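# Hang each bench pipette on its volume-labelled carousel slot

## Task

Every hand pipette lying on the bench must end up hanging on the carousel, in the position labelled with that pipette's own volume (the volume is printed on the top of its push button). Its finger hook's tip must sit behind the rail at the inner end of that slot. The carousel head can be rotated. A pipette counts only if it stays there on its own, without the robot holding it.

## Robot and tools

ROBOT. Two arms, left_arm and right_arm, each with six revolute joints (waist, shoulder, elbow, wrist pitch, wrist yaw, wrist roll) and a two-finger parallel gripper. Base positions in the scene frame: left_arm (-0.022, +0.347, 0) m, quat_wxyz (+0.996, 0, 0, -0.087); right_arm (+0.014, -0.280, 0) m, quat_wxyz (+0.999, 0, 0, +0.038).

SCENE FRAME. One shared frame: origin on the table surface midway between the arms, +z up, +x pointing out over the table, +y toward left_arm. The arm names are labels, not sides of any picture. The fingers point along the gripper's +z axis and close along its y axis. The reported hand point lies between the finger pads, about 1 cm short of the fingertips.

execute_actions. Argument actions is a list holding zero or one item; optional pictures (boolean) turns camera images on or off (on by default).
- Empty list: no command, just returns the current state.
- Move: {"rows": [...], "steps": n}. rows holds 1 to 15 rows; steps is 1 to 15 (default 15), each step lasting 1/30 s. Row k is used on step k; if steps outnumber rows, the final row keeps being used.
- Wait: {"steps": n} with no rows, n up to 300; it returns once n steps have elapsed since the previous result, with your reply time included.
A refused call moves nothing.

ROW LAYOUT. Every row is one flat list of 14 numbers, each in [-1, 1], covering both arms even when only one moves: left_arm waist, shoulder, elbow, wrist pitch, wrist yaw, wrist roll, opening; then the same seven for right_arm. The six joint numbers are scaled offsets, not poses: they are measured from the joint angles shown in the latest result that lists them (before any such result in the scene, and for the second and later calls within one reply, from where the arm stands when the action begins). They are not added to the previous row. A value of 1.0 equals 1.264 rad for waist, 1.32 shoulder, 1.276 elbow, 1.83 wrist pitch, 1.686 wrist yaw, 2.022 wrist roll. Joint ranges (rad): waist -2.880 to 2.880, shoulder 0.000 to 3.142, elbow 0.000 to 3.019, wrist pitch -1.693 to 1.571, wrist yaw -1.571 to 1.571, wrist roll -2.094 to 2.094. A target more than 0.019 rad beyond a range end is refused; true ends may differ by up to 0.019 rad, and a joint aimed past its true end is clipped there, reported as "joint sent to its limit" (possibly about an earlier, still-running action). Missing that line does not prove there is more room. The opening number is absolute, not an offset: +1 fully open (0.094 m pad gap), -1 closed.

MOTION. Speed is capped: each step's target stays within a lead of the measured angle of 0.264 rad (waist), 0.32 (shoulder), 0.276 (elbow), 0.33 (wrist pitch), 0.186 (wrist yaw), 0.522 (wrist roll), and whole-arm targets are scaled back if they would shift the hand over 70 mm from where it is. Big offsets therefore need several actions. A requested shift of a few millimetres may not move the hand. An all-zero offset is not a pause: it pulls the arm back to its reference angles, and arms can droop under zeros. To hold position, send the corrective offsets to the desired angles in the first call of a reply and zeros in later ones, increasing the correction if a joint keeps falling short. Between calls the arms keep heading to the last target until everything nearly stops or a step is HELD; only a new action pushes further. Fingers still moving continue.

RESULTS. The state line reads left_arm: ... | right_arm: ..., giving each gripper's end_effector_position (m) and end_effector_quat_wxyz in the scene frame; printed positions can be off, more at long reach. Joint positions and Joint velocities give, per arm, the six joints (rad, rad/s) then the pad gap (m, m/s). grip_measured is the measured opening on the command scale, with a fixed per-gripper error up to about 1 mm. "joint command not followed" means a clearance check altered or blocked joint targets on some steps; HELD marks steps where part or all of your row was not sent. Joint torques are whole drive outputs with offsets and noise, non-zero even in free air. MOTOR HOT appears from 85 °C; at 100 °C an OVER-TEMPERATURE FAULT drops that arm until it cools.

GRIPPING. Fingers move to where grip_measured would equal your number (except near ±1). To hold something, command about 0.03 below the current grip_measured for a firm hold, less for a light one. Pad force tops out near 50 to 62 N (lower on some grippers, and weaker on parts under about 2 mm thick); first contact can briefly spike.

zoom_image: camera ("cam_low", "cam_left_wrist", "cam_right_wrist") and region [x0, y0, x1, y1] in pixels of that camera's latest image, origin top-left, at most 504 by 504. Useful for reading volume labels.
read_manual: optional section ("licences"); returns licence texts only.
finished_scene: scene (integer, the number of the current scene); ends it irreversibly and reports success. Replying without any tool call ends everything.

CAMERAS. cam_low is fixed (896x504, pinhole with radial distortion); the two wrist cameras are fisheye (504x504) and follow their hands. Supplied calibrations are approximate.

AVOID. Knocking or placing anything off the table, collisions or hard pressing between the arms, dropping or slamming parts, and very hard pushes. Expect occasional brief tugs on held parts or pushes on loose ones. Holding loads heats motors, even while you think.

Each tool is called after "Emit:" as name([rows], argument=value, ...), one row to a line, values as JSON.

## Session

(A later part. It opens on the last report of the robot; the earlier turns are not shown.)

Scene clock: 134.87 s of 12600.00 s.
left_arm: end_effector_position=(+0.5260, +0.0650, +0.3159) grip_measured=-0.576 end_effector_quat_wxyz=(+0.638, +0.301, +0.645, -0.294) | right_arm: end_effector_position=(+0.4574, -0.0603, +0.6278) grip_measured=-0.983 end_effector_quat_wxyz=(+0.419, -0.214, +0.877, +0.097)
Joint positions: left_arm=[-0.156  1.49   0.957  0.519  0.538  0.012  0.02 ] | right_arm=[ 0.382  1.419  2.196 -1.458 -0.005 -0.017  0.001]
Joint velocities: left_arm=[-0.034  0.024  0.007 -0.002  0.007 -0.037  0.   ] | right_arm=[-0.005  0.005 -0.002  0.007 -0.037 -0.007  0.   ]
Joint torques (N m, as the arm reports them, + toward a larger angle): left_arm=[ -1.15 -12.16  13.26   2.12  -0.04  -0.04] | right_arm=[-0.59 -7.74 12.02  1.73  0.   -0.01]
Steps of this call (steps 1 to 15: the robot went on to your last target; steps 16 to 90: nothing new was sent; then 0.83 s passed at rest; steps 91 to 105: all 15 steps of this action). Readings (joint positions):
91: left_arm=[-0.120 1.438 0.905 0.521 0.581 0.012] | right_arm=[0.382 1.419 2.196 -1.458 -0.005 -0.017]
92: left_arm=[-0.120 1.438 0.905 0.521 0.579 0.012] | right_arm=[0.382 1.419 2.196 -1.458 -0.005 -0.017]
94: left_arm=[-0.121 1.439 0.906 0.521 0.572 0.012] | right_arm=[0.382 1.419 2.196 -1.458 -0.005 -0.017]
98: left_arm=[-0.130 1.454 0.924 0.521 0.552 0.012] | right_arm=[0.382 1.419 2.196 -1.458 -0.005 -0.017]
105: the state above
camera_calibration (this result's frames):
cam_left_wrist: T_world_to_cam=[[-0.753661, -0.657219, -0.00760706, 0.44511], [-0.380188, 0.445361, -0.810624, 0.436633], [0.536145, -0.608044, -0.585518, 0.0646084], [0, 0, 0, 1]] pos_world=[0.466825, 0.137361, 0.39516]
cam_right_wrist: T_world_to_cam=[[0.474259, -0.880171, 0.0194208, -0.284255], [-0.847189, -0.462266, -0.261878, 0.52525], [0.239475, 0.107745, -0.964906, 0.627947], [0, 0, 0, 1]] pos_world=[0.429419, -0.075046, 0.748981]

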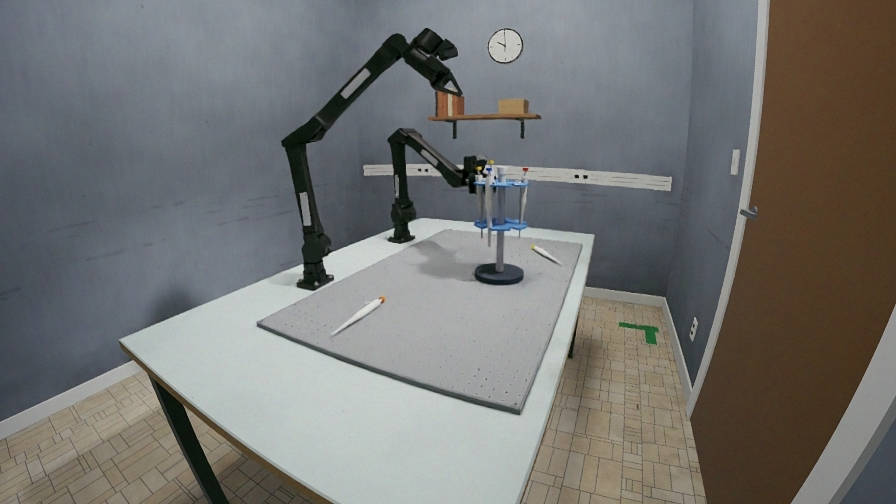

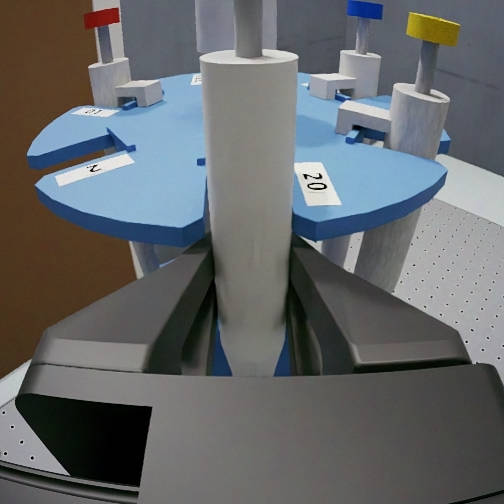

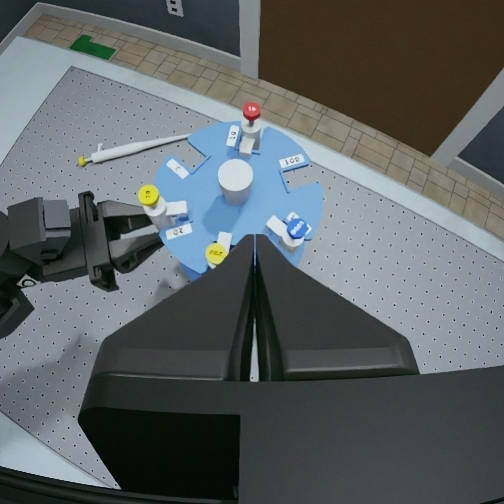

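Emit:
execute_actions([
  {"rows":[[-0.01,0.005,0.05,0,-0.003,0,-0.7,0,0,0.03,0,0,0,-1],[-0.013,0.01,0.054,0,-0.006,0,-0.7,0,0,0.03,0,0,0,-1],[-0.016,0.015,0.058,0,-0.009,0,-0.7,0,0,0.03,0,0,0,-1],[-0.019,0.02,0.062,0,-0.012,0,-0.7,0,0,0.03,0,0,0,-1],[-0.022,0.025,0.066,0,-0.015,0,-0.7,0,0,0.03,0,0,0,-1],[-0.026,0.03,0.07,0,-0.018,0,-0.7,0,0,0.03,0,0,0,-1],[-0.03,0.034,0.074,0,-0.02,0,-0.7,0,0,0.03,0,0,0,-1]]},
])

Emit:
zoom_image(camera="cam_right_wrist", region=[120, 140, 280, 260])

Scene clock: 139.43 s of 12600.00 s.
left_arm: end_effector_position=(+0.5354, +0.0508, +0.3094) grip_measured=-0.576 end_effector_quat_wxyz=(+0.636, +0.298, +0.649, -0.292) | right_arm: end_effector_position=(+0.4574, -0.0603, +0.6278) grip_measured=-0.983 end_effector_quat_wxyz=(+0.419, -0.214, +0.877, +0.097)
Joint positions: left_arm=[-0.18   1.528  0.987  0.518  0.505  0.012  0.02 ] | right_arm=[ 0.382  1.419  2.196 -1.458 -0.005 -0.017  0.001]
Joint velocities: left_arm=[-0.005 -0.005  0.002 -0.017  0.022 -0.051 -0.001] | right_arm=[ 0.005  0.005 -0.012 -0.012  0.007  0.022 -0.   ]
Joint torques (N m, as the arm reports them, + toward a larger angle): left_arm=[ -1.26 -12.79  13.33   2.02  -0.01  -0.03] | right_arm=[-0.61 -7.74 12.02  1.72  0.   -0.01]
Steps of this call (steps 1 to 15: the robot went on to your last target; steps 16 to 90: nothing new was sent; then 1.07 s passed at rest; steps 91 to 105: all 15 steps of this action). Readings (joint positions):
91: left_arm=[-0.156 1.491 0.957 0.519 0.537 0.012] | right_arm=[0.382 1.419 2.196 -1.458 -0.005 -0.017]
92: left_arm=[-0.156 1.491 0.958 0.519 0.534 0.012] | right_arm=[0.382 1.419 2.196 -1.458 -0.005 -0.017]
94: left_arm=[-0.157 1.493 0.960 0.519 0.525 0.012] | right_arm=[0.382 1.419 2.196 -1.458 -0.005 -0.017]
98: left_arm=[-0.167 1.514 0.977 0.518 0.507 0.012] | right_arm=[0.382 1.419 2.196 -1.458 -0.005 -0.017]
105: the state above
camera_calibration (this result's frames):
cam_left_wrist: T_world_to_cam=[[-0.748172, -0.663496, -0.00352039, 0.438901], [-0.391012, 0.445187, -0.805555, 0.445447], [0.536049, -0.601317, -0.592511, 0.0490866], [0, 0, 0, 1]] pos_world=[0.476235, 0.122418, 0.389461]
cam_right_wrist: T_world_to_cam=[[0.474259, -0.880171, 0.0194208, -0.284255], [-0.847189, -0.462266, -0.261878, 0.52525], [0.239475, 0.107745, -0.964906, 0.627947], [0, 0, 0, 1]] pos_world=[0.429419, -0.075046, 0.748981]

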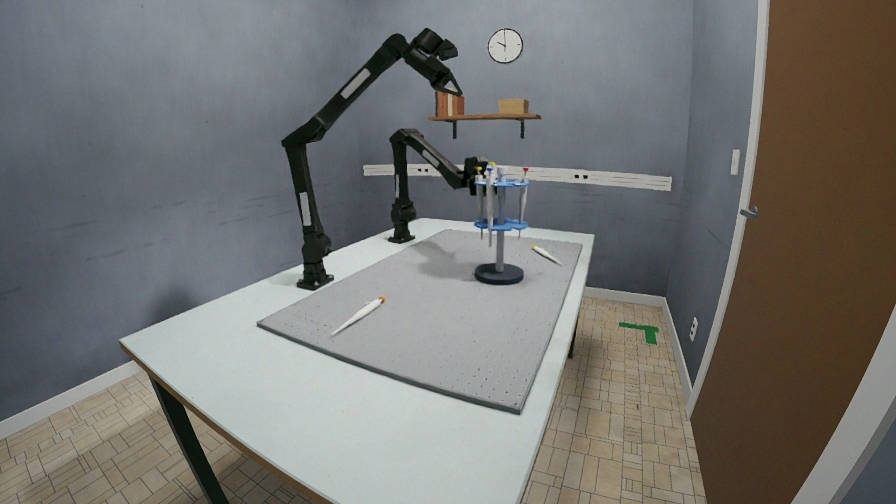

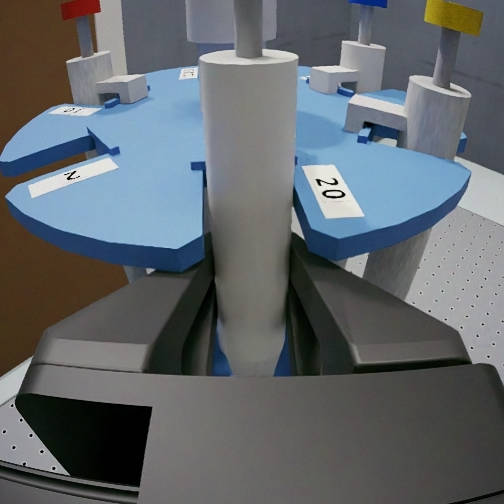

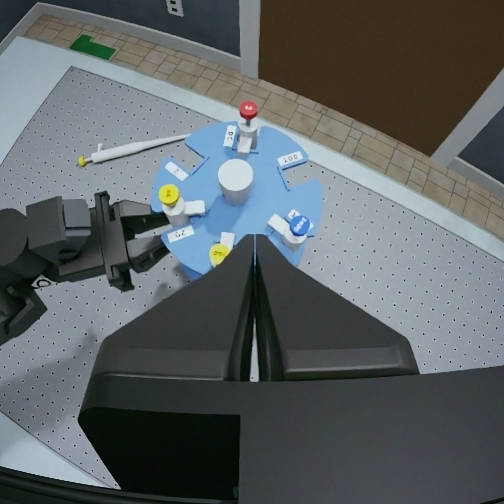

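Region (120, 140, 280, 260) of cam_right_wrist's 504x504 image, scaled by 3.150, with more detail than that image has; it fills the top 378 rows of this view, and the rest is white.

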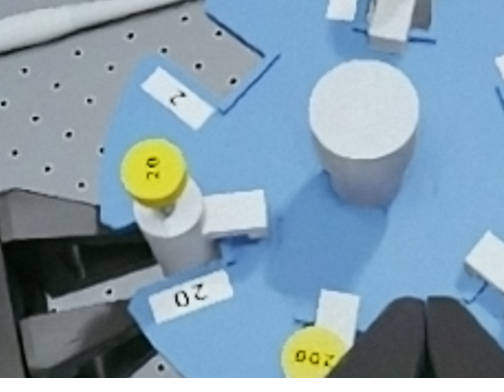

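Push a touch more, lower, release.

Emit:
execute_actions([
  {"rows":[[-0.018,0.01,0.05,0,-0.005,0,-0.7,0,0,0.03,0,0,0,-1],[-0.018,0.01,0.05,0,-0.005,0,-0.7,0,0,0.03,0,0,0,-1],[-0.018,0.01,0.05,0,-0.005,0,-0.7,0,0,0.03,0,0,0,-1],[-0.018,0.015,0.04,0,-0.005,0,-0.7,0,0,0.03,0,0,0,-1],[-0.018,0.02,0.03,0,-0.005,0,-0.7,0,0,0.03,0,0,0,-1],[-0.018,0.025,0.02,0,-0.005,0,-0.7,0,0,0.03,0,0,0,-1],[-0.018,0.03,0.01,0.005,-0.005,0,-0.7,0,0,0.03,0,0,0,-1],[-0.018,0.033,0.0,0.01,-0.005,0,-0.7,0,0,0.03,0,0,0,-1]]},
], pictures=false)

Emit:
execute_actions([
  {"rows":[[0,0,0.02,0,0,0,-0.2,0,0,0.03,0,0,0,-1]],"steps":10},
])

Emit:
zoom_image(camera="cam_right_wrist", region=[120, 140, 280, 260])

Scene clock: 143.97 s of 12600.00 s.
left_arm: end_effector_position=(+0.5384, +0.0489, +0.3001) grip_measured=-0.576 end_effector_quat_wxyz=(+0.633, +0.297, +0.653, -0.291) | right_arm: end_effector_position=(+0.4574, -0.0603, +0.6278) grip_measured=-0.983 end_effector_quat_wxyz=(+0.419, -0.214, +0.877, +0.097)
Joint positions: left_arm=[-0.183  1.546  0.987  0.526  0.499  0.012  0.02 ] | right_arm=[ 0.382  1.419  2.196 -1.458 -0.005 -0.017  0.001]
Joint velocities: left_arm=[ 0.005  0.005 -0.007 -0.022 -0.037  0.022  0.001] | right_arm=[-0.024 -0.034  0.017  0.012  0.095 -0.022  0.001]
Joint torques (N m, as the arm reports them, + toward a larger angle): left_arm=[ -1.47 -11.41   8.32   2.46  -0.08  -0.03] | right_arm=[-0.63 -7.74 12.01  1.72  0.    0.  ]
Steps of this call (steps 1 to 15: the robot went on to your last target; steps 16 to 90: nothing new was sent; then 1.03 s passed at rest; steps 91 to 105: all 15 steps of this action). Readings (joint positions):
91: left_arm=[-0.180 1.528 0.987 0.518 0.503 0.012] | right_arm=[0.382 1.419 2.196 -1.458 -0.005 -0.017]
92: left_arm=[-0.181 1.528 0.987 0.518 0.501 0.012] | right_arm=[0.382 1.419 2.196 -1.458 -0.005 -0.017]
94: left_arm=[-0.182 1.528 0.987 0.518 0.499 0.012] | right_arm=[0.382 1.419 2.196 -1.458 -0.005 -0.017]
98: left_arm=[-0.182 1.534 0.987 0.518 0.499 0.012] | right_arm=[0.382 1.419 2.196 -1.458 -0.005 -0.017]
105: the state above

Scene clock: 144.30 s of 12600.00 s.
left_arm: end_effector_position=(+0.5384, +0.0489, +0.3001) grip_measured=-0.203 end_effector_quat_wxyz=(+0.633, +0.297, +0.653, -0.291) | right_arm: end_effector_position=(+0.4574, -0.0603, +0.6278) grip_measured=-0.983 end_effector_quat_wxyz=(+0.419, -0.214, +0.877, +0.097)
Joint positions: left_arm=[-0.183  1.546  0.987  0.526  0.499  0.012  0.037] | right_arm=[ 0.382  1.419  2.196 -1.458 -0.005 -0.017  0.001]
Joint velocities: left_arm=[ 0.005  0.015 -0.012 -0.007 -0.007 -0.066  0.001] | right_arm=[-0.005 -0.015  0.022 -0.012 -0.081 -0.022 -0.001]
Joint torques (N m, as the arm reports them, + toward a larger angle): left_arm=[ -0.25 -13.43  10.24   2.03   0.01  -0.03] | right_arm=[-0.58 -7.75 12.01  1.73  0.   -0.01]
Steps of this call (steps 1 to 10: all 10 steps of this action). Readings (joint positions):
1: left_arm=[-0.183 1.546 0.987 0.526 0.499 0.012] | right_arm=[0.382 1.419 2.196 -1.458 -0.005 -0.017]
2: left_arm=[-0.183 1.546 0.987 0.526 0.499 0.012] | right_arm=[0.382 1.419 2.196 -1.458 -0.005 -0.017]
4: left_arm=[-0.183 1.546 0.987 0.526 0.499 0.012] | right_arm=[0.382 1.419 2.196 -1.458 -0.005 -0.017]
8: left_arm=[-0.183 1.546 0.987 0.526 0.499 0.012] | right_arm=[0.382 1.419 2.196 -1.458 -0.005 -0.017]
10: the state above
camera_calibration (this result's frames):
cam_left_wrist: T_world_to_cam=[[-0.745902, -0.666054, 0.00132309, 0.437305], [-0.400528, 0.446955, -0.799881, 0.443271], [0.532173, -0.597163, -0.600158, 0.04491], [0, 0, 0, 1]] pos_world=[0.479829, 0.119966, 0.380938]
cam_right_wrist: T_world_to_cam=[[0.474259, -0.880171, 0.0194208, -0.284255], [-0.847189, -0.462266, -0.261878, 0.52525], [0.239475, 0.107745, -0.964906, 0.627947], [0, 0, 0, 1]] pos_world=[0.429419, -0.075046, 0.748981]

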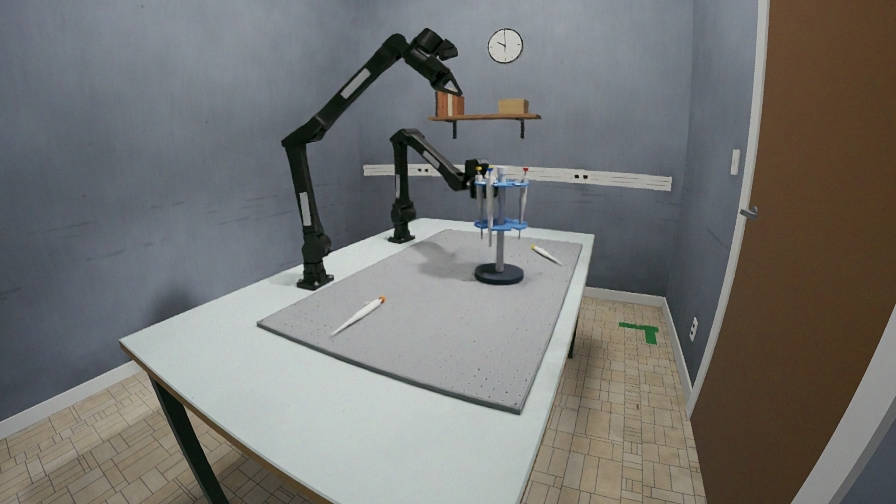

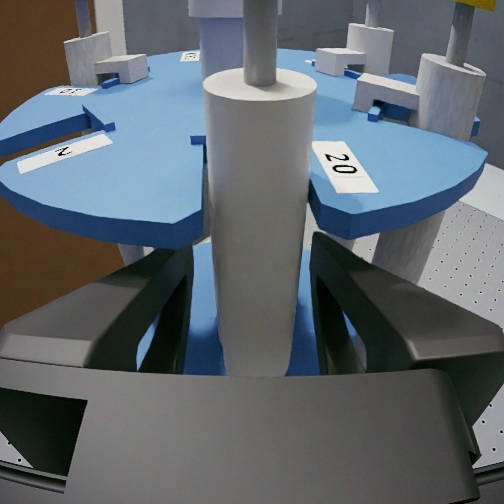

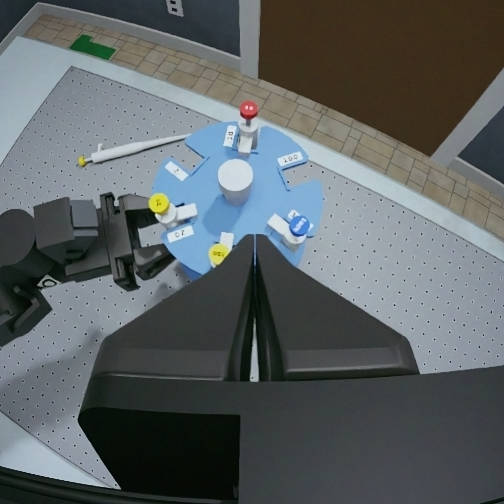

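Region (120, 140, 280, 260) of cam_right_wrist's 504x504 image, scaled by 3.150, with more detail than that image has; it fills the top 378 rows of this view, and the rest is white.

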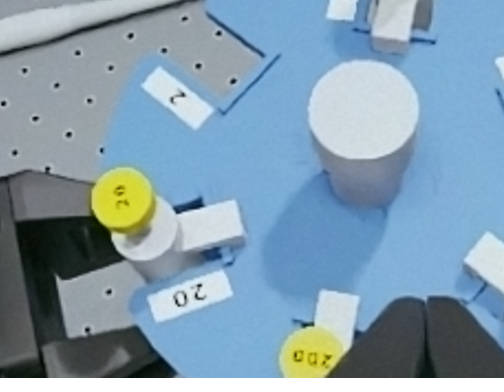

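Emit:
execute_actions([
  {"rows":[[0.01,-0.015,-0.01,0,0.01,0,-0.2,-0.1,0,0.03,0,0,0,0.3],[0.02,-0.03,-0.02,0,0.02,0,-0.2,-0.2,0,0.03,0,0,0,0.3],[0.03,-0.045,-0.03,0,0.03,0,-0.2,-0.3,0,0.03,0,0,0,0.3],[0.04,-0.06,-0.04,0,0.04,0,-0.2,-0.4,0,0.03,0,0,0,0.3],[0.05,-0.075,-0.05,0,0.05,0,-0.2,-0.5,0,0.03,0,0,0,0.3],[0.06,-0.09,-0.06,0,0.06,0,-0.2,-0.6,0,0.03,-0.1,0,0,0.3],[0.075,-0.11,-0.075,0,0.065,0,-0.2,-0.65,0,0.03,-0.12,0,0,0.3],[0.09,-0.13,-0.09,0,0.07,0,-0.2,-0.65,0,0.03,-0.12,0,0,0.3]]},
], pictures=false)

Emit:
execute_actions([
  {"steps":20},
], pictures=false)

Emit:
execute_actions([
  {"rows":[[0.1,-0.2,0.5,-0.6,0,0,-1,0,0,0.03,0,0,0,0.3]]},
], pictures=false)

Emit:
execute_actions([
  {"steps":30},
])

Scene clock: 153.93 s of 12600.00 s.
left_arm: end_effector_position=(+0.5018, +0.1167, +0.3334) grip_measured=-0.203 end_effector_quat_wxyz=(+0.652, +0.298, +0.636, -0.287) | right_arm: end_effector_position=(+0.4682, -0.3771, +0.5945) grip_measured=+0.297 end_effector_quat_wxyz=(+0.342, +0.090, +0.935, -0.035)
Joint positions: left_arm=[-0.064  1.375  0.868  0.525  0.614  0.012  0.037] | right_arm=[-0.289  1.422  2.196 -1.642 -0.009 -0.017  0.061]
Joint velocities: left_arm=[-0.005 -0.034 -0.007 -0.017  0.066 -0.081  0.001] | right_arm=[-1.685 -0.005 -0.007 -0.208 -0.022 -0.037  0.   ]
Joint torques (N m, as the arm reports them, + toward a larger angle): left_arm=[ -0.77 -11.17   8.75   2.01   0.05  -0.04] | right_arm=[-0.12 -6.15 10.97  1.03  0.15  0.04]
Steps of this call (steps 1 to 15: the robot went on to your last target; steps 16 to 90: nothing new was sent; then 6.13 s passed at rest; steps 91 to 105: all 15 steps of this action). Readings (joint positions):
91: left_arm=[-0.183 1.546 0.986 0.526 0.505 0.012] | right_arm=[0.375 1.419 2.196 -1.458 -0.008 -0.017]
92: left_arm=[-0.182 1.545 0.982 0.526 0.518 0.012] | right_arm=[0.358 1.419 2.196 -1.458 -0.010 -0.017]
94: left_arm=[-0.175 1.534 0.963 0.526 0.551 0.012] | right_arm=[0.290 1.419 2.196 -1.458 -0.010 -0.017]
98: left_arm=[-0.131 1.470 0.898 0.525 0.607 0.012] | right_arm=[0.097 1.420 2.196 -1.543 -0.010 -0.017]
105: the state above

Scene clock: 154.60 s of 12600.00 s.
left_arm: end_effector_position=(+0.5017, +0.1167, +0.3332) grip_measured=-0.203 end_effector_quat_wxyz=(+0.651, +0.298, +0.636, -0.288) | right_arm: end_effector_position=(+0.4419, -0.4476, +0.5904) grip_measured=+0.297 end_effector_quat_wxyz=(+0.326, +0.166, +0.928, -0.063)
Joint positions: left_arm=[-0.064  1.375  0.868  0.525  0.615  0.012  0.037] | right_arm=[-0.45   1.422  2.196 -1.668 -0.003 -0.017  0.061]
Joint velocities: left_arm=[-0.015 -0.005 -0.012 -0.012 -0.022 -0.051 -0.001] | right_arm=[-0.015  0.005 -0.007 -0.012 -0.037 -0.051 -0.001]
Joint torques (N m, as the arm reports them, + toward a larger angle): left_arm=[ -0.61 -10.8    8.76   2.08   0.06  -0.04] | right_arm=[-0.62 -8.09 11.91  1.05 -0.06 -0.01]
Steps of this call (steps 1 to 20: the robot went on to your last target). Readings (joint positions):
1: left_arm=[-0.064 1.375 0.868 0.525 0.615 0.012] | right_arm=[-0.345 1.422 2.196 -1.649 -0.008 -0.017]
2: left_arm=[-0.064 1.375 0.868 0.525 0.615 0.012] | right_arm=[-0.396 1.422 2.196 -1.656 -0.005 -0.017]
4: left_arm=[-0.064 1.375 0.868 0.525 0.615 0.012] | right_arm=[-0.464 1.422 2.196 -1.663 -0.001 -0.017]
8: left_arm=[-0.064 1.375 0.868 0.525 0.615 0.012] | right_arm=[-0.471 1.422 2.196 -1.668 -0.001 -0.017]
20: the state above

Scene clock: 155.10 s of 12600.00 s.
left_arm: end_effector_position=(+0.4916, +0.1671, +0.4193) grip_measured=-0.992 end_effector_quat_wxyz=(+0.581, +0.250, +0.723, -0.277) | right_arm: end_effector_position=(+0.4419, -0.4476, +0.5904) grip_measured=+0.297 end_effector_quat_wxyz=(+0.326, +0.166, +0.928, -0.063)
Joint positions: left_arm=[ 0.023  1.194  1.081 -0.099  0.615  0.012  0.   ] | right_arm=[-0.45   1.422  2.196 -1.668 -0.003 -0.017  0.061]
Joint velocities: left_arm=[ 0.103 -0.239  0.794 -1.58   0.007  0.007  0.001] | right_arm=[ 0.005 -0.015 -0.002 -0.017  0.007 -0.007 -0.   ]
Joint torques (N m, as the arm reports them, + toward a larger angle): left_arm=[  0.89 -11.12  14.23   2.32   0.07  -0.02] | right_arm=[-0.62 -7.56 11.79  1.49  0.   -0.01]
Steps of this call (steps 1 to 15: all 15 steps of this action). Readings (joint positions):
1: left_arm=[-0.062 1.371 0.871 0.506 0.615 0.012] | right_arm=[-0.450 1.422 2.196 -1.668 -0.003 -0.017]
2: left_arm=[-0.059 1.363 0.876 0.468 0.615 0.012] | right_arm=[-0.450 1.422 2.196 -1.668 -0.003 -0.017]
4: left_arm=[-0.047 1.338 0.888 0.395 0.615 0.012] | right_arm=[-0.450 1.422 2.196 -1.668 -0.003 -0.017]
8: left_arm=[-0.016 1.278 0.933 0.238 0.615 0.012] | right_arm=[-0.450 1.422 2.196 -1.668 -0.003 -0.017]
15: the state above

Scene clock: 156.10 s of 12600.00 s.
left_arm: end_effector_position=(+0.4443, +0.1874, +0.5842) grip_measured=-0.992 end_effector_quat_wxyz=(+0.582, +0.240, +0.729, -0.270) | right_arm: end_effector_position=(+0.4419, -0.4476, +0.5904) grip_measured=+0.297 end_effector_quat_wxyz=(+0.326, +0.166, +0.928, -0.063)
Joint positions: left_arm=[ 0.05   1.11   1.46  -0.568  0.615  0.012  0.   ] | right_arm=[-0.45   1.422  2.196 -1.668 -0.003 -0.017  0.061]
Joint velocities: left_arm=[ 0.005 -0.015 -0.012 -0.012 -0.022 -0.007 -0.   ] | right_arm=[ 0.005  0.005 -0.007 -0.002 -0.081 -0.037 -0.   ]
Joint torques (N m, as the arm reports them, + toward a larger angle): left_arm=[ 0.82 -7.27 12.55  1.86  0.07 -0.03] | right_arm=[-0.6  -7.39 11.8   1.48  0.   -0.01]
Steps of this call (steps 1 to 30: the robot went on to your last target). Readings (joint positions):
1: left_arm=[0.026 1.186 1.109 -0.153 0.615 0.012] | right_arm=[-0.450 1.422 2.196 -1.668 -0.003 -0.017]
2: left_arm=[0.029 1.180 1.138 -0.210 0.615 0.012] | right_arm=[-0.450 1.422 2.196 -1.668 -0.003 -0.017]
4: left_arm=[0.033 1.171 1.200 -0.322 0.615 0.012] | right_arm=[-0.450 1.422 2.196 -1.668 -0.003 -0.017]
8: left_arm=[0.034 1.160 1.312 -0.460 0.615 0.012] | right_arm=[-0.450 1.422 2.196 -1.668 -0.003 -0.017]
30: the state above
camera_calibration (this result's frames):
cam_left_wrist: T_world_to_cam=[[-0.653423, -0.749227, 0.108151, 0.371123], [-0.58745, 0.411769, -0.696669, 0.600295], [0.477431, -0.518753, -0.709193, 0.421536], [0, 0, 0, 1]] pos_world=[0.39389, 0.249546, 0.67702]
cam_right_wrist: T_world_to_cam=[[-0.329376, -0.944109, 0.0130497, -0.286861], [-0.943092, 0.328289, -0.0529524, 0.596242], [0.0457087, -0.0297483, -0.998512, 0.68127], [0, 0, 0, 1]] pos_world=[0.436686, -0.446301, 0.715572]

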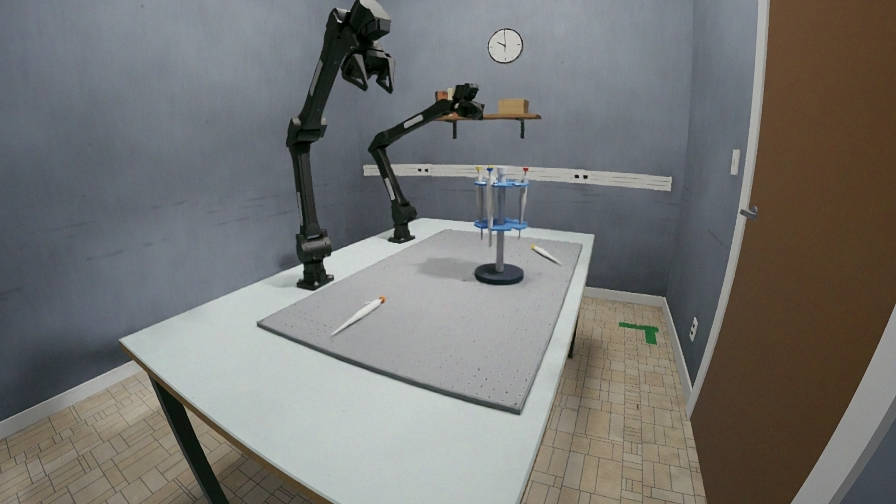

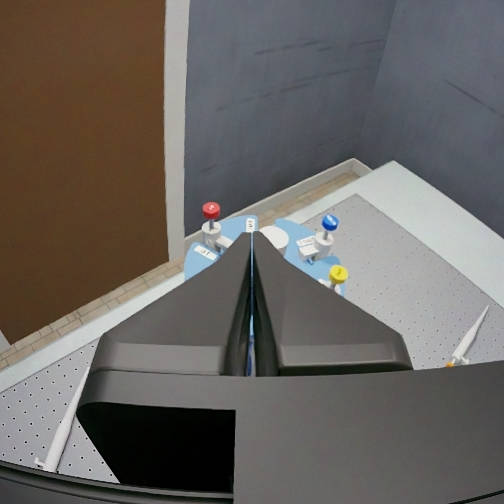

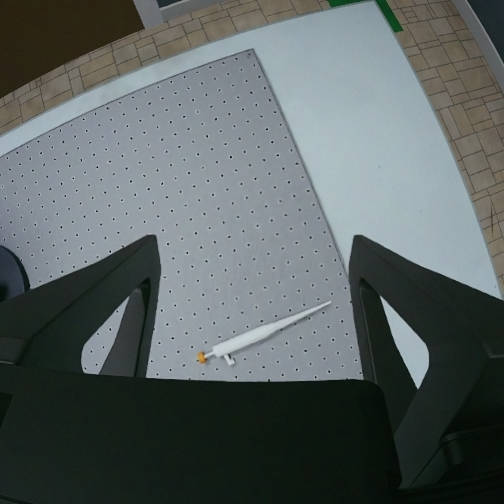

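Emit:
execute_actions([
  {"rows":[[-0.22,0.47,0.59,-0.4,-0.365,0,-1,-0.125,-0.03,-0.94,0.275,0,0.485,0.3]]},
], pictures=false)

Emit:
execute_actions([
  {"steps":50},
])

Scene clock: 160.73 s of 12600.00 s.
left_arm: end_effector_position=(+0.5955, +0.0850, +0.4273) grip_measured=-0.992 end_effector_quat_wxyz=(+0.317, +0.194, +0.926, -0.064) | right_arm: end_effector_position=(+0.4390, -0.5177, +0.3008) grip_measured=+0.297 end_effector_quat_wxyz=(+0.196, +0.551, +0.811, +0.020)
Joint positions: left_arm=[-0.224  1.766  2.122 -1.268  0.004  0.012  0.   ] | right_arm=[-0.587  1.364  1.396 -1.206 -0.006  0.684  0.061]
Joint velocities: left_arm=[-0.073  0.679  0.286 -0.168 -0.007  0.051  0.   ] | right_arm=[-0.005  0.044 -1.58   0.168 -0.022  0.711 -0.   ]
Joint torques (N m, as the arm reports them, + toward a larger angle): left_arm=[ -0.05 -25.63  14.27   0.84  -0.12  -0.04] | right_arm=[-1.78 -9.22 11.01  1.31  0.09  0.12]
Steps of this call (steps 1 to 15: the robot went on to your last target; steps 16 to 90: nothing new was sent; then 1.13 s passed at rest; steps 91 to 105: all 15 steps of this action). Readings (joint positions):
91: left_arm=[0.041 1.120 1.471 -0.598 0.574 0.012] | right_arm=[-0.455 1.414 2.164 -1.625 -0.005 0.032]
92: left_arm=[0.022 1.139 1.503 -0.650 0.527 0.012] | right_arm=[-0.467 1.389 2.103 -1.549 -0.006 0.094]
94: left_arm=[-0.036 1.202 1.578 -0.747 0.433 0.012] | right_arm=[-0.506 1.360 1.989 -1.429 -0.006 0.205]
98: left_arm=[-0.147 1.380 1.747 -0.969 0.223 0.012] | right_arm=[-0.567 1.350 1.784 -1.284 -0.006 0.408]
105: the state above

Scene clock: 162.40 s of 12600.00 s.
left_arm: end_effector_position=(+0.5874, +0.0870, +0.4531) grip_measured=-0.992 end_effector_quat_wxyz=(+0.330, +0.194, +0.922, -0.066) | right_arm: end_effector_position=(+0.3259, -0.4564, +0.1081) grip_measured=+0.297 end_effector_quat_wxyz=(-0.021, +0.668, +0.744, -0.002)
Joint positions: left_arm=[-0.227  1.75   2.161 -1.295  0.002  0.012  0.   ] | right_arm=[-0.592  1.396  0.959 -1.176 -0.006  0.948  0.061]
Joint velocities: left_arm=[ 0.005 -0.005 -0.012  0.012  0.022 -0.051 -0.   ] | right_arm=[-0.005  0.015  0.012 -0.002 -0.007  0.051  0.001]
Joint torques (N m, as the arm reports them, + toward a larger angle): left_arm=[ -0.54 -19.39  12.53   1.45  -0.09  -0.04] | right_arm=[-1.76 -8.37 12.    0.68  0.15  0.15]
Steps of this call (steps 1 to 45: the robot went on to your last target; steps 46 to 50: nothing new was sent). Readings (joint positions):
1: left_arm=[-0.226 1.782 2.125 -1.274 0.004 0.012] | right_arm=[-0.587 1.366 1.339 -1.201 -0.006 0.710]
2: left_arm=[-0.227 1.791 2.125 -1.284 0.004 0.012] | right_arm=[-0.587 1.368 1.282 -1.198 -0.006 0.733]
4: left_arm=[-0.227 1.794 2.125 -1.294 0.003 0.012] | right_arm=[-0.587 1.372 1.166 -1.191 -0.006 0.776]
8: left_arm=[-0.227 1.782 2.139 -1.295 0.002 0.012] | right_arm=[-0.589 1.387 0.979 -1.184 -0.006 0.874]
50: the state above
All arms were judged still, so your last target was given up. Only a new action makes them travel on or press farther. Fingers that are still opening or closing keep moving.
camera_calibration (this result's frames):
cam_left_wrist: T_world_to_cam=[[-0.393844, -0.918977, -0.0191964, 0.323498], [-0.916167, 0.394157, -0.0726546, 0.546259], [0.0743343, -0.0110274, -0.997172, 0.53131], [0, 0, 0, 1]] pos_world=[0.588377, 0.0878343, 0.575706]
cam_right_wrist: T_world_to_cam=[[-0.991612, -0.127675, 0.0201324, 0.260619], [-0.0892793, 0.789211, 0.607598, 0.324873], [-0.093464, 0.600704, -0.79399, 0.515731], [0, 0, 0, 1]] pos_world=[0.33564, -0.53292, 0.206845]

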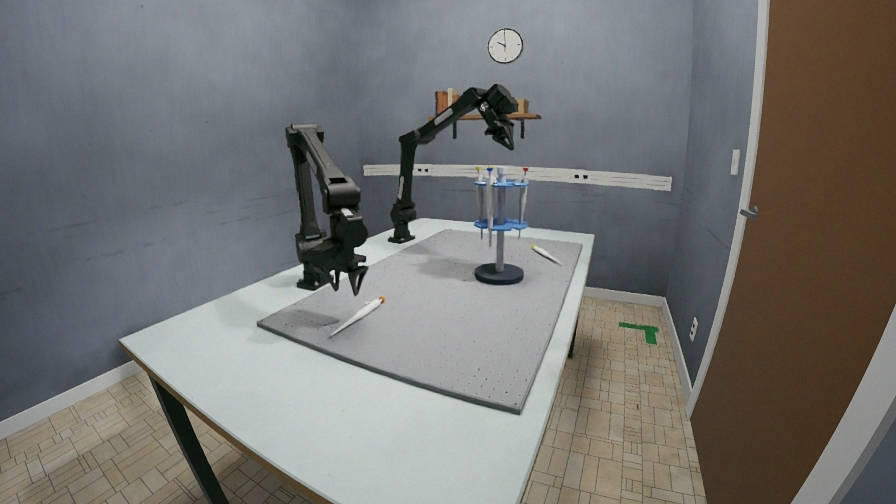

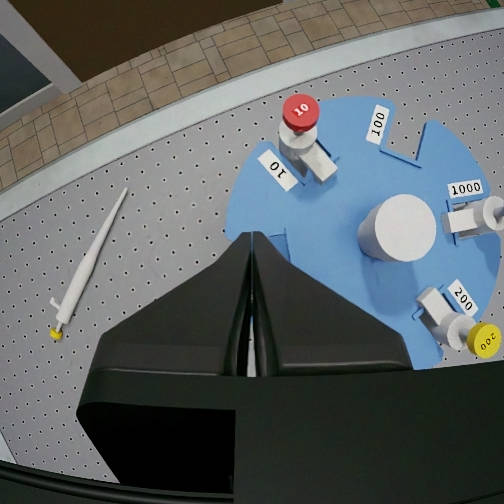

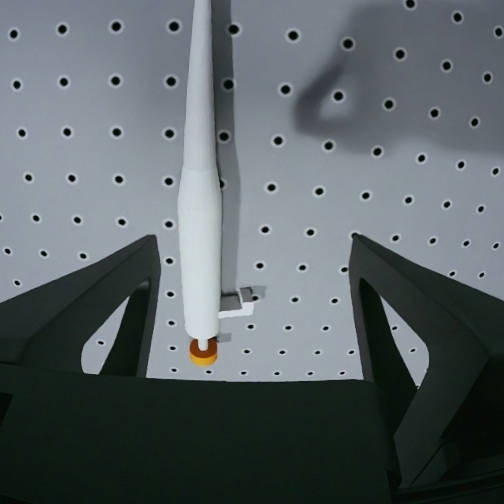

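Emit:
execute_actions([
  {"rows":[[-0.015,-0.02,-0.04,0.01,0,0,-1,0.023,0.02,0,0.03,0,0.01,0.3],[-0.015,-0.03,-0.08,0.02,0,0,-1,0.023,0.04,0,0.06,0,0.01,0.3],[-0.015,-0.04,-0.12,0.03,0,0,-1,0.023,0.062,-0.01,0.085,0,0.01,0.3],[-0.015,-0.04,-0.16,0.03,0,0,-1,0.023,0.062,-0.01,0.085,0,0.01,0.3],[-0.015,-0.04,-0.19,0.03,0,0,-1,0.023,0.062,-0.01,0.085,0,0.01,0.3]]},
], pictures=false)

Emit:
execute_actions([
  {"steps":20},
])

Scene clock: 170.77 s of 12600.00 s.
left_arm: end_effector_position=(+0.5628, +0.0942, +0.3562) grip_measured=-0.992 end_effector_quat_wxyz=(+0.249, +0.201, +0.946, -0.051) | right_arm: end_effector_position=(+0.3490, -0.4628, +0.0716) grip_measured=+0.297 end_effector_quat_wxyz=(-0.001, +0.664, +0.748, +0.003)
Joint positions: left_arm=[-0.231  1.71   1.906 -1.254  0.002  0.012  0.   ] | right_arm=[-0.577  1.478  0.938 -1.031 -0.006  0.952  0.061]
Joint velocities: left_arm=[-0.015 -0.015 -0.002 -0.017  0.022  0.051  0.   ] | right_arm=[-0.015 -0.005 -0.012  0.012  0.007 -0.051  0.   ]
Joint torques (N m, as the arm reports them, + toward a larger angle): left_arm=[ -1.29 -18.5    9.92   1.91   0.01  -0.03] | right_arm=[-0.01 -7.46  9.19  0.7   0.07  0.11]
Steps of this call (steps 1 to 90: nothing new was sent; then 4.87 s passed at rest; steps 91 to 105: all 15 steps of this action). Readings (joint positions):
91: left_arm=[-0.227 1.750 2.154 -1.292 0.002 0.012] | right_arm=[-0.591 1.396 0.959 -1.168 -0.006 0.948]
92: left_arm=[-0.227 1.741 2.132 -1.282 0.002 0.012] | right_arm=[-0.590 1.399 0.957 -1.146 -0.006 0.950]
94: left_arm=[-0.228 1.715 2.052 -1.259 0.002 0.012] | right_arm=[-0.585 1.418 0.955 -1.079 -0.006 0.950]
98: left_arm=[-0.230 1.699 1.925 -1.254 0.002 0.012] | right_arm=[-0.577 1.470 0.949 -1.033 -0.006 0.951]
105: the state above

Scene clock: 171.43 s of 12600.00 s.
left_arm: end_effector_position=(+0.5628, +0.0942, +0.3562) grip_measured=-0.992 end_effector_quat_wxyz=(+0.249, +0.201, +0.946, -0.051) | right_arm: end_effector_position=(+0.3490, -0.4628, +0.0716) grip_measured=+0.297 end_effector_quat_wxyz=(-0.001, +0.664, +0.748, +0.003)
Joint positions: left_arm=[-0.231  1.71   1.906 -1.254  0.002  0.012  0.   ] | right_arm=[-0.577  1.478  0.938 -1.031 -0.006  0.952  0.061]
Joint velocities: left_arm=[ 0.015  0.005 -0.012  0.007  0.007  0.022  0.   ] | right_arm=[-0.005 -0.024  0.022 -0.007  0.022 -0.007 -0.   ]
Joint torques (N m, as the arm reports them, + toward a larger angle): left_arm=[ -1.32 -18.24   9.84   1.96   0.01  -0.02] | right_arm=[ 0.4  -8.    9.06  0.76  0.07  0.15]
Steps of this call (steps 1 to 15: the robot went on to your last target; steps 16 to 20: nothing new was sent). Readings (joint positions):
1: left_arm=[-0.231 1.710 1.906 -1.254 0.002 0.012] | right_arm=[-0.577 1.478 0.938 -1.031 -0.006 0.952]
2: left_arm=[-0.231 1.710 1.906 -1.254 0.002 0.012] | right_arm=[-0.577 1.478 0.938 -1.031 -0.006 0.952]
4: left_arm=[-0.231 1.710 1.906 -1.254 0.002 0.012] | right_arm=[-0.577 1.478 0.938 -1.031 -0.006 0.952]
8: left_arm=[-0.231 1.710 1.906 -1.254 0.002 0.012] | right_arm=[-0.577 1.478 0.938 -1.031 -0.006 0.952]
20: the state above
All arms were judged still, so your last target was given up. Only a new action makes them travel on or press farther. Fingers that are still opening or closing keep moving.
camera_calibration (this result's frames):
cam_left_wrist: T_world_to_cam=[[-0.401042, -0.915876, -0.0183639, 0.322104], [-0.912148, 0.397399, 0.100301, 0.449614], [-0.084565, 0.0569753, -0.994788, 0.518734], [0, 0, 0, 1]] pos_world=[0.583158, 0.086776, 0.476848]
cam_right_wrist: T_world_to_cam=[[-0.990271, -0.138565, -0.0128107, 0.280277], [-0.119556, 0.80007, 0.587873, 0.371132], [-0.071209, 0.583685, -0.808852, 0.478173], [0, 0, 0, 1]] pos_world=[0.355971, -0.537198, 0.172183]

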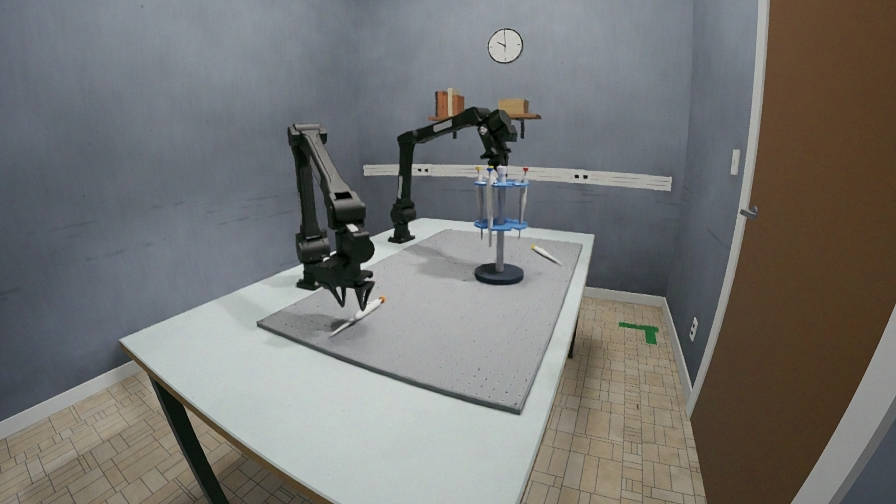

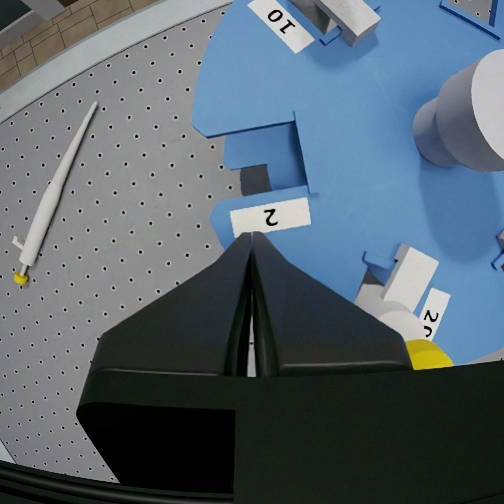

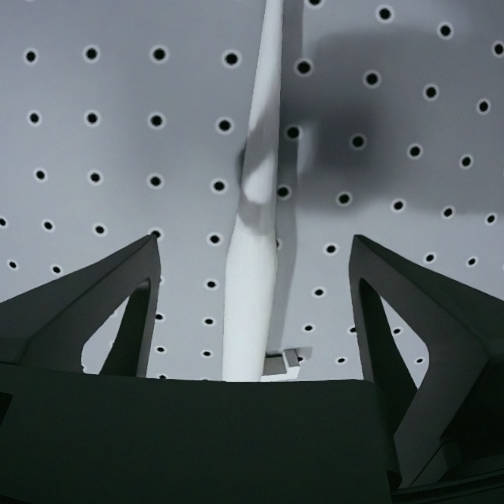

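Emit:
execute_actions([
  {"rows":[[0,0.0,0.05,0.01,0,0,-1,0,0,0,0,0,0.045,0.3],[0,0.015,0.06,0.02,0,0,-1,0,0,0,0,0,0.045,0.3],[0,0.03,0.07,0.03,0,0,-1,0,0.015,-0.01,0.02,0,0.045,0.3],[0,0.045,0.07,0.03,0,0,-1,0,0.03,-0.02,0.04,0,0.045,0.3],[0,0.058,0.07,0.03,0,0,-1,0,0.047,-0.03,0.058,0,0.045,0.3]]},
], pictures=false)

Emit:
execute_actions([
  {"steps":15},
])

Scene clock: 177.97 s of 12600.00 s.
left_arm: end_effector_position=(+0.5902, +0.0825, +0.3438) grip_measured=-0.992 end_effector_quat_wxyz=(+0.261, +0.200, +0.943, -0.053) | right_arm: end_effector_position=(+0.3464, -0.4614, +0.0352) grip_measured=+0.297 end_effector_quat_wxyz=(-0.007, +0.690, +0.723, +0.001)
Joint positions: left_arm=[-0.231  1.772  1.948 -1.206  0.002  0.012  0.   ] | right_arm=[-0.577  1.539  0.892 -0.938 -0.006  1.024  0.061]
Joint velocities: left_arm=[-0.015 -0.015  0.002  0.022 -0.051  0.066  0.   ] | right_arm=[-0.005  0.005 -0.012  0.061  0.007  0.051  0.001]
Joint torques (N m, as the arm reports them, + toward a larger angle): left_arm=[ -0.21 -17.24  12.57   1.82   0.    -0.05] | right_arm=[-0.54 -9.09  8.17  0.63  0.07  0.19]
Steps of this call (steps 1 to 90: nothing new was sent; then 3.03 s passed at rest; steps 91 to 105: all 15 steps of this action). Readings (joint positions):
91: left_arm=[-0.231 1.710 1.906 -1.253 0.002 0.012] | right_arm=[-0.577 1.478 0.938 -1.031 -0.006 0.963]
92: left_arm=[-0.231 1.710 1.907 -1.250 0.002 0.012] | right_arm=[-0.577 1.478 0.938 -1.031 -0.006 0.976]
94: left_arm=[-0.231 1.718 1.920 -1.234 0.002 0.012] | right_arm=[-0.577 1.480 0.932 -1.011 -0.006 0.994]
98: left_arm=[-0.231 1.748 1.948 -1.211 0.002 0.012] | right_arm=[-0.577 1.512 0.906 -0.946 -0.006 1.013]
105: the state above

Scene clock: 178.47 s of 12600.00 s.
left_arm: end_effector_position=(+0.5902, +0.0825, +0.3438) grip_measured=-0.992 end_effector_quat_wxyz=(+0.261, +0.200, +0.943, -0.053) | right_arm: end_effector_position=(+0.3467, -0.4615, +0.0352) grip_measured=+0.297 end_effector_quat_wxyz=(-0.007, +0.691, +0.722, +0.001)
Joint positions: left_arm=[-0.231  1.772  1.948 -1.206  0.002  0.012  0.   ] | right_arm=[-0.577  1.539  0.892 -0.937 -0.006  1.027  0.061]
Joint velocities: left_arm=[-0.015  0.015 -0.022  0.022  0.037 -0.066 -0.   ] | right_arm=[-0.015  0.005  0.012  0.002  0.022 -0.007  0.   ]
Joint torques (N m, as the arm reports them, + toward a larger angle): left_arm=[ -0.24 -17.14  12.53   1.75   0.02  -0.04] | right_arm=[-0.59 -8.22  8.32  0.8   0.07  0.15]
Steps of this call (steps 1 to 15: the robot went on to your last target). Readings (joint positions):
1: left_arm=[-0.231 1.772 1.948 -1.206 0.002 0.012] | right_arm=[-0.577 1.539 0.892 -0.937 -0.006 1.024]
2: left_arm=[-0.231 1.772 1.948 -1.206 0.002 0.012] | right_arm=[-0.577 1.539 0.892 -0.937 -0.006 1.025]
4: left_arm=[-0.231 1.772 1.948 -1.206 0.002 0.012] | right_arm=[-0.577 1.539 0.892 -0.937 -0.006 1.026]
8: left_arm=[-0.231 1.772 1.948 -1.206 0.002 0.012] | right_arm=[-0.577 1.539 0.892 -0.937 -0.006 1.026]
15: the state above
All arms were judged still, so your last target was given up. Only a new action makes them travel on or press farther. Fingers that are still opening or closing keep moving.
camera_calibration (this result's frames):
cam_left_wrist: T_world_to_cam=[[-0.400401, -0.916146, -0.0188583, 0.321946], [-0.914396, 0.398126, 0.0733206, 0.491066], [-0.0596644, 0.0466015, -0.99713, 0.496299], [0, 0, 0, 1]] pos_world=[0.607547, 0.076315, 0.464941]
cam_right_wrist: T_world_to_cam=[[-0.997937, -0.064161, -0.0021249, 0.314324], [-0.052904, 0.8032, 0.593356, 0.369439], [-0.0363636, 0.592244, -0.804938, 0.439499], [0, 0, 0, 1]] pos_world=[0.349202, -0.536857, 0.135229]

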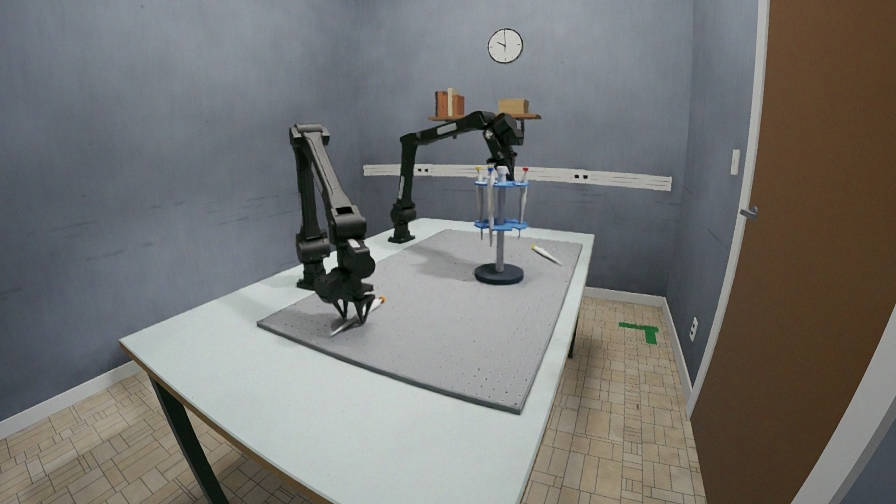

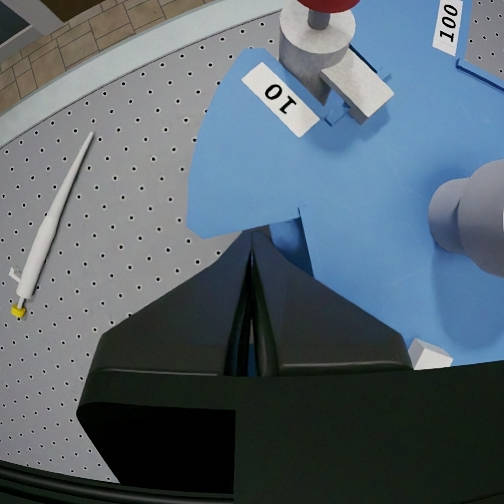

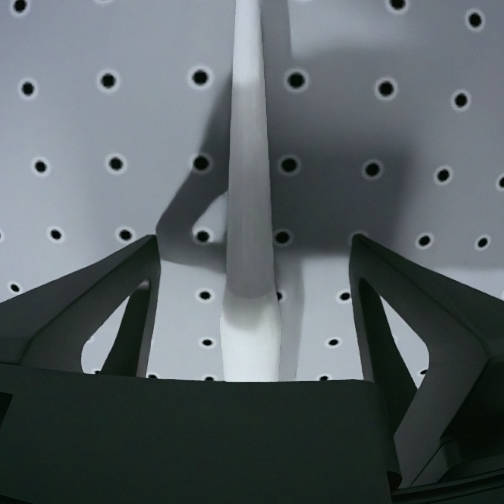

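Emit:
execute_actions([
  {"rows":[[0,0,-0.02,0.01,0,0,-1,0,0.02,-0.01,0.015,0,0,0.3],[0,0,-0.04,0.02,0,0,-1,0,0.035,-0.02,0.03,0,0,0.3],[0,0.005,-0.05,0.03,0,0,-1,0,0.035,-0.02,0.03,0,0,0.3]]},
])

Scene clock: 180.87 s of 12600.00 s.
left_arm: end_effector_position=(+0.5949, +0.0807, +0.3417) grip_measured=-0.993 end_effector_quat_wxyz=(+0.279, +0.199, +0.938, -0.056) | right_arm: end_effector_position=(+0.3492, -0.4630, +0.0302) grip_measured=+0.297 end_effector_quat_wxyz=(+0.002, +0.691, +0.723, +0.003)
Joint positions: left_arm=[-0.231  1.761  1.914 -1.147  0.001  0.012  0.   ] | right_arm=[-0.577  1.544  0.882 -0.903 -0.005  1.027  0.061]
Joint velocities: left_arm=[-0.005 -0.015  0.017 -0.022 -0.051  0.037 -0.   ] | right_arm=[-0.015  0.005 -0.012  0.002  0.051 -0.007 -0.001]
Joint torques (N m, as the arm reports them, + toward a larger angle): left_arm=[ -0.03 -16.66   6.74   1.35   0.05  -0.05] | right_arm=[-0.59 -5.62  6.28  1.2   0.06 -0.01]
Steps of this call (steps 1 to 57: nothing new was sent; steps 58 to 72: all 15 steps of this action). Readings (joint positions):
58: left_arm=[-0.231 1.772 1.946 -1.204 0.002 0.012] | right_arm=[-0.577 1.539 0.890 -0.933 -0.006 1.027]
59: left_arm=[-0.231 1.771 1.940 -1.195 0.002 0.012] | right_arm=[-0.577 1.541 0.886 -0.922 -0.006 1.027]
61: left_arm=[-0.231 1.764 1.923 -1.167 0.001 0.012] | right_arm=[-0.577 1.544 0.882 -0.907 -0.005 1.027]
65: left_arm=[-0.231 1.761 1.915 -1.150 0.001 0.012] | right_arm=[-0.577 1.544 0.882 -0.903 -0.005 1.027]
72: the state above
camera_calibration (this result's frames):
cam_left_wrist: T_world_to_cam=[[-0.399177, -0.916656, -0.0200162, 0.321841], [-0.916523, 0.398324, 0.0363795, 0.510102], [-0.0253745, 0.0328671, -0.999138, 0.476006], [0, 0, 0, 1]] pos_world=[0.60807, 0.0761866, 0.463481]
cam_right_wrist: T_world_to_cam=[[-0.997782, -0.0642513, -0.0173918, 0.317045], [-0.0622657, 0.808571, 0.585095, 0.379638], [-0.0235306, 0.584881, -0.810778, 0.428751], [0, 0, 0, 1]] pos_world=[0.350069, -0.537361, 0.131011]

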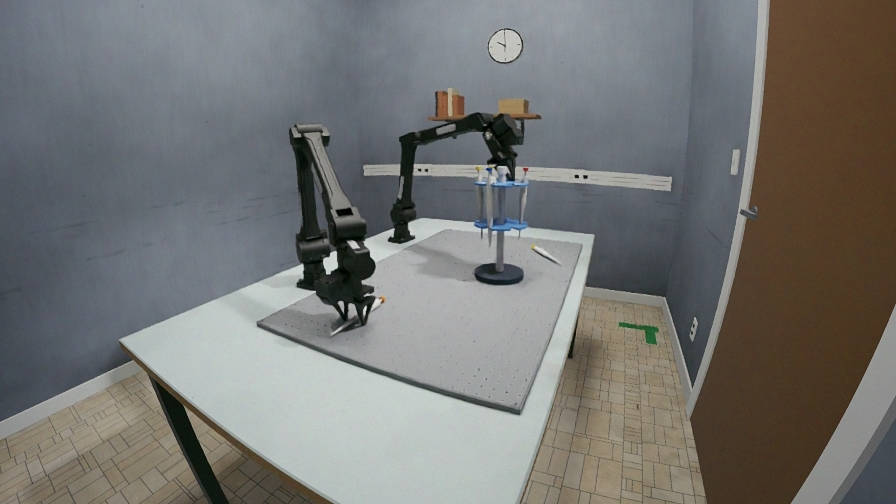

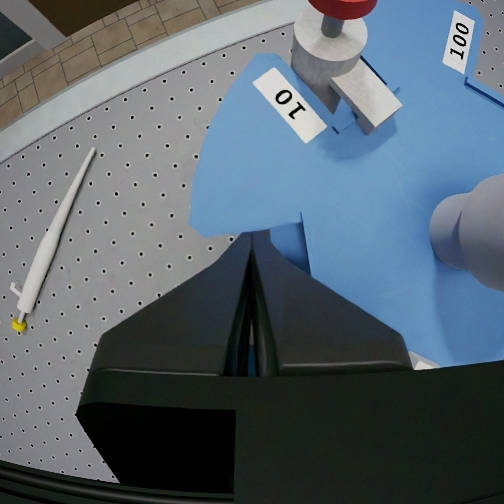

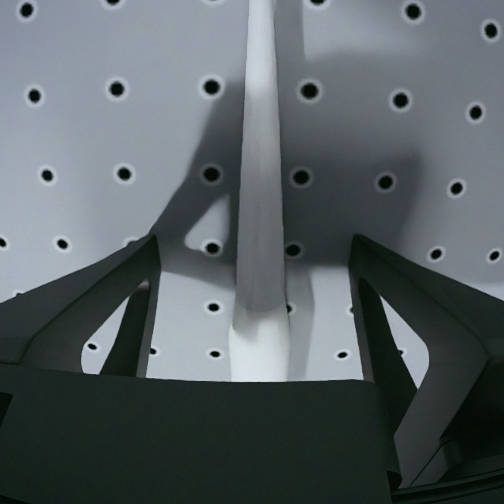

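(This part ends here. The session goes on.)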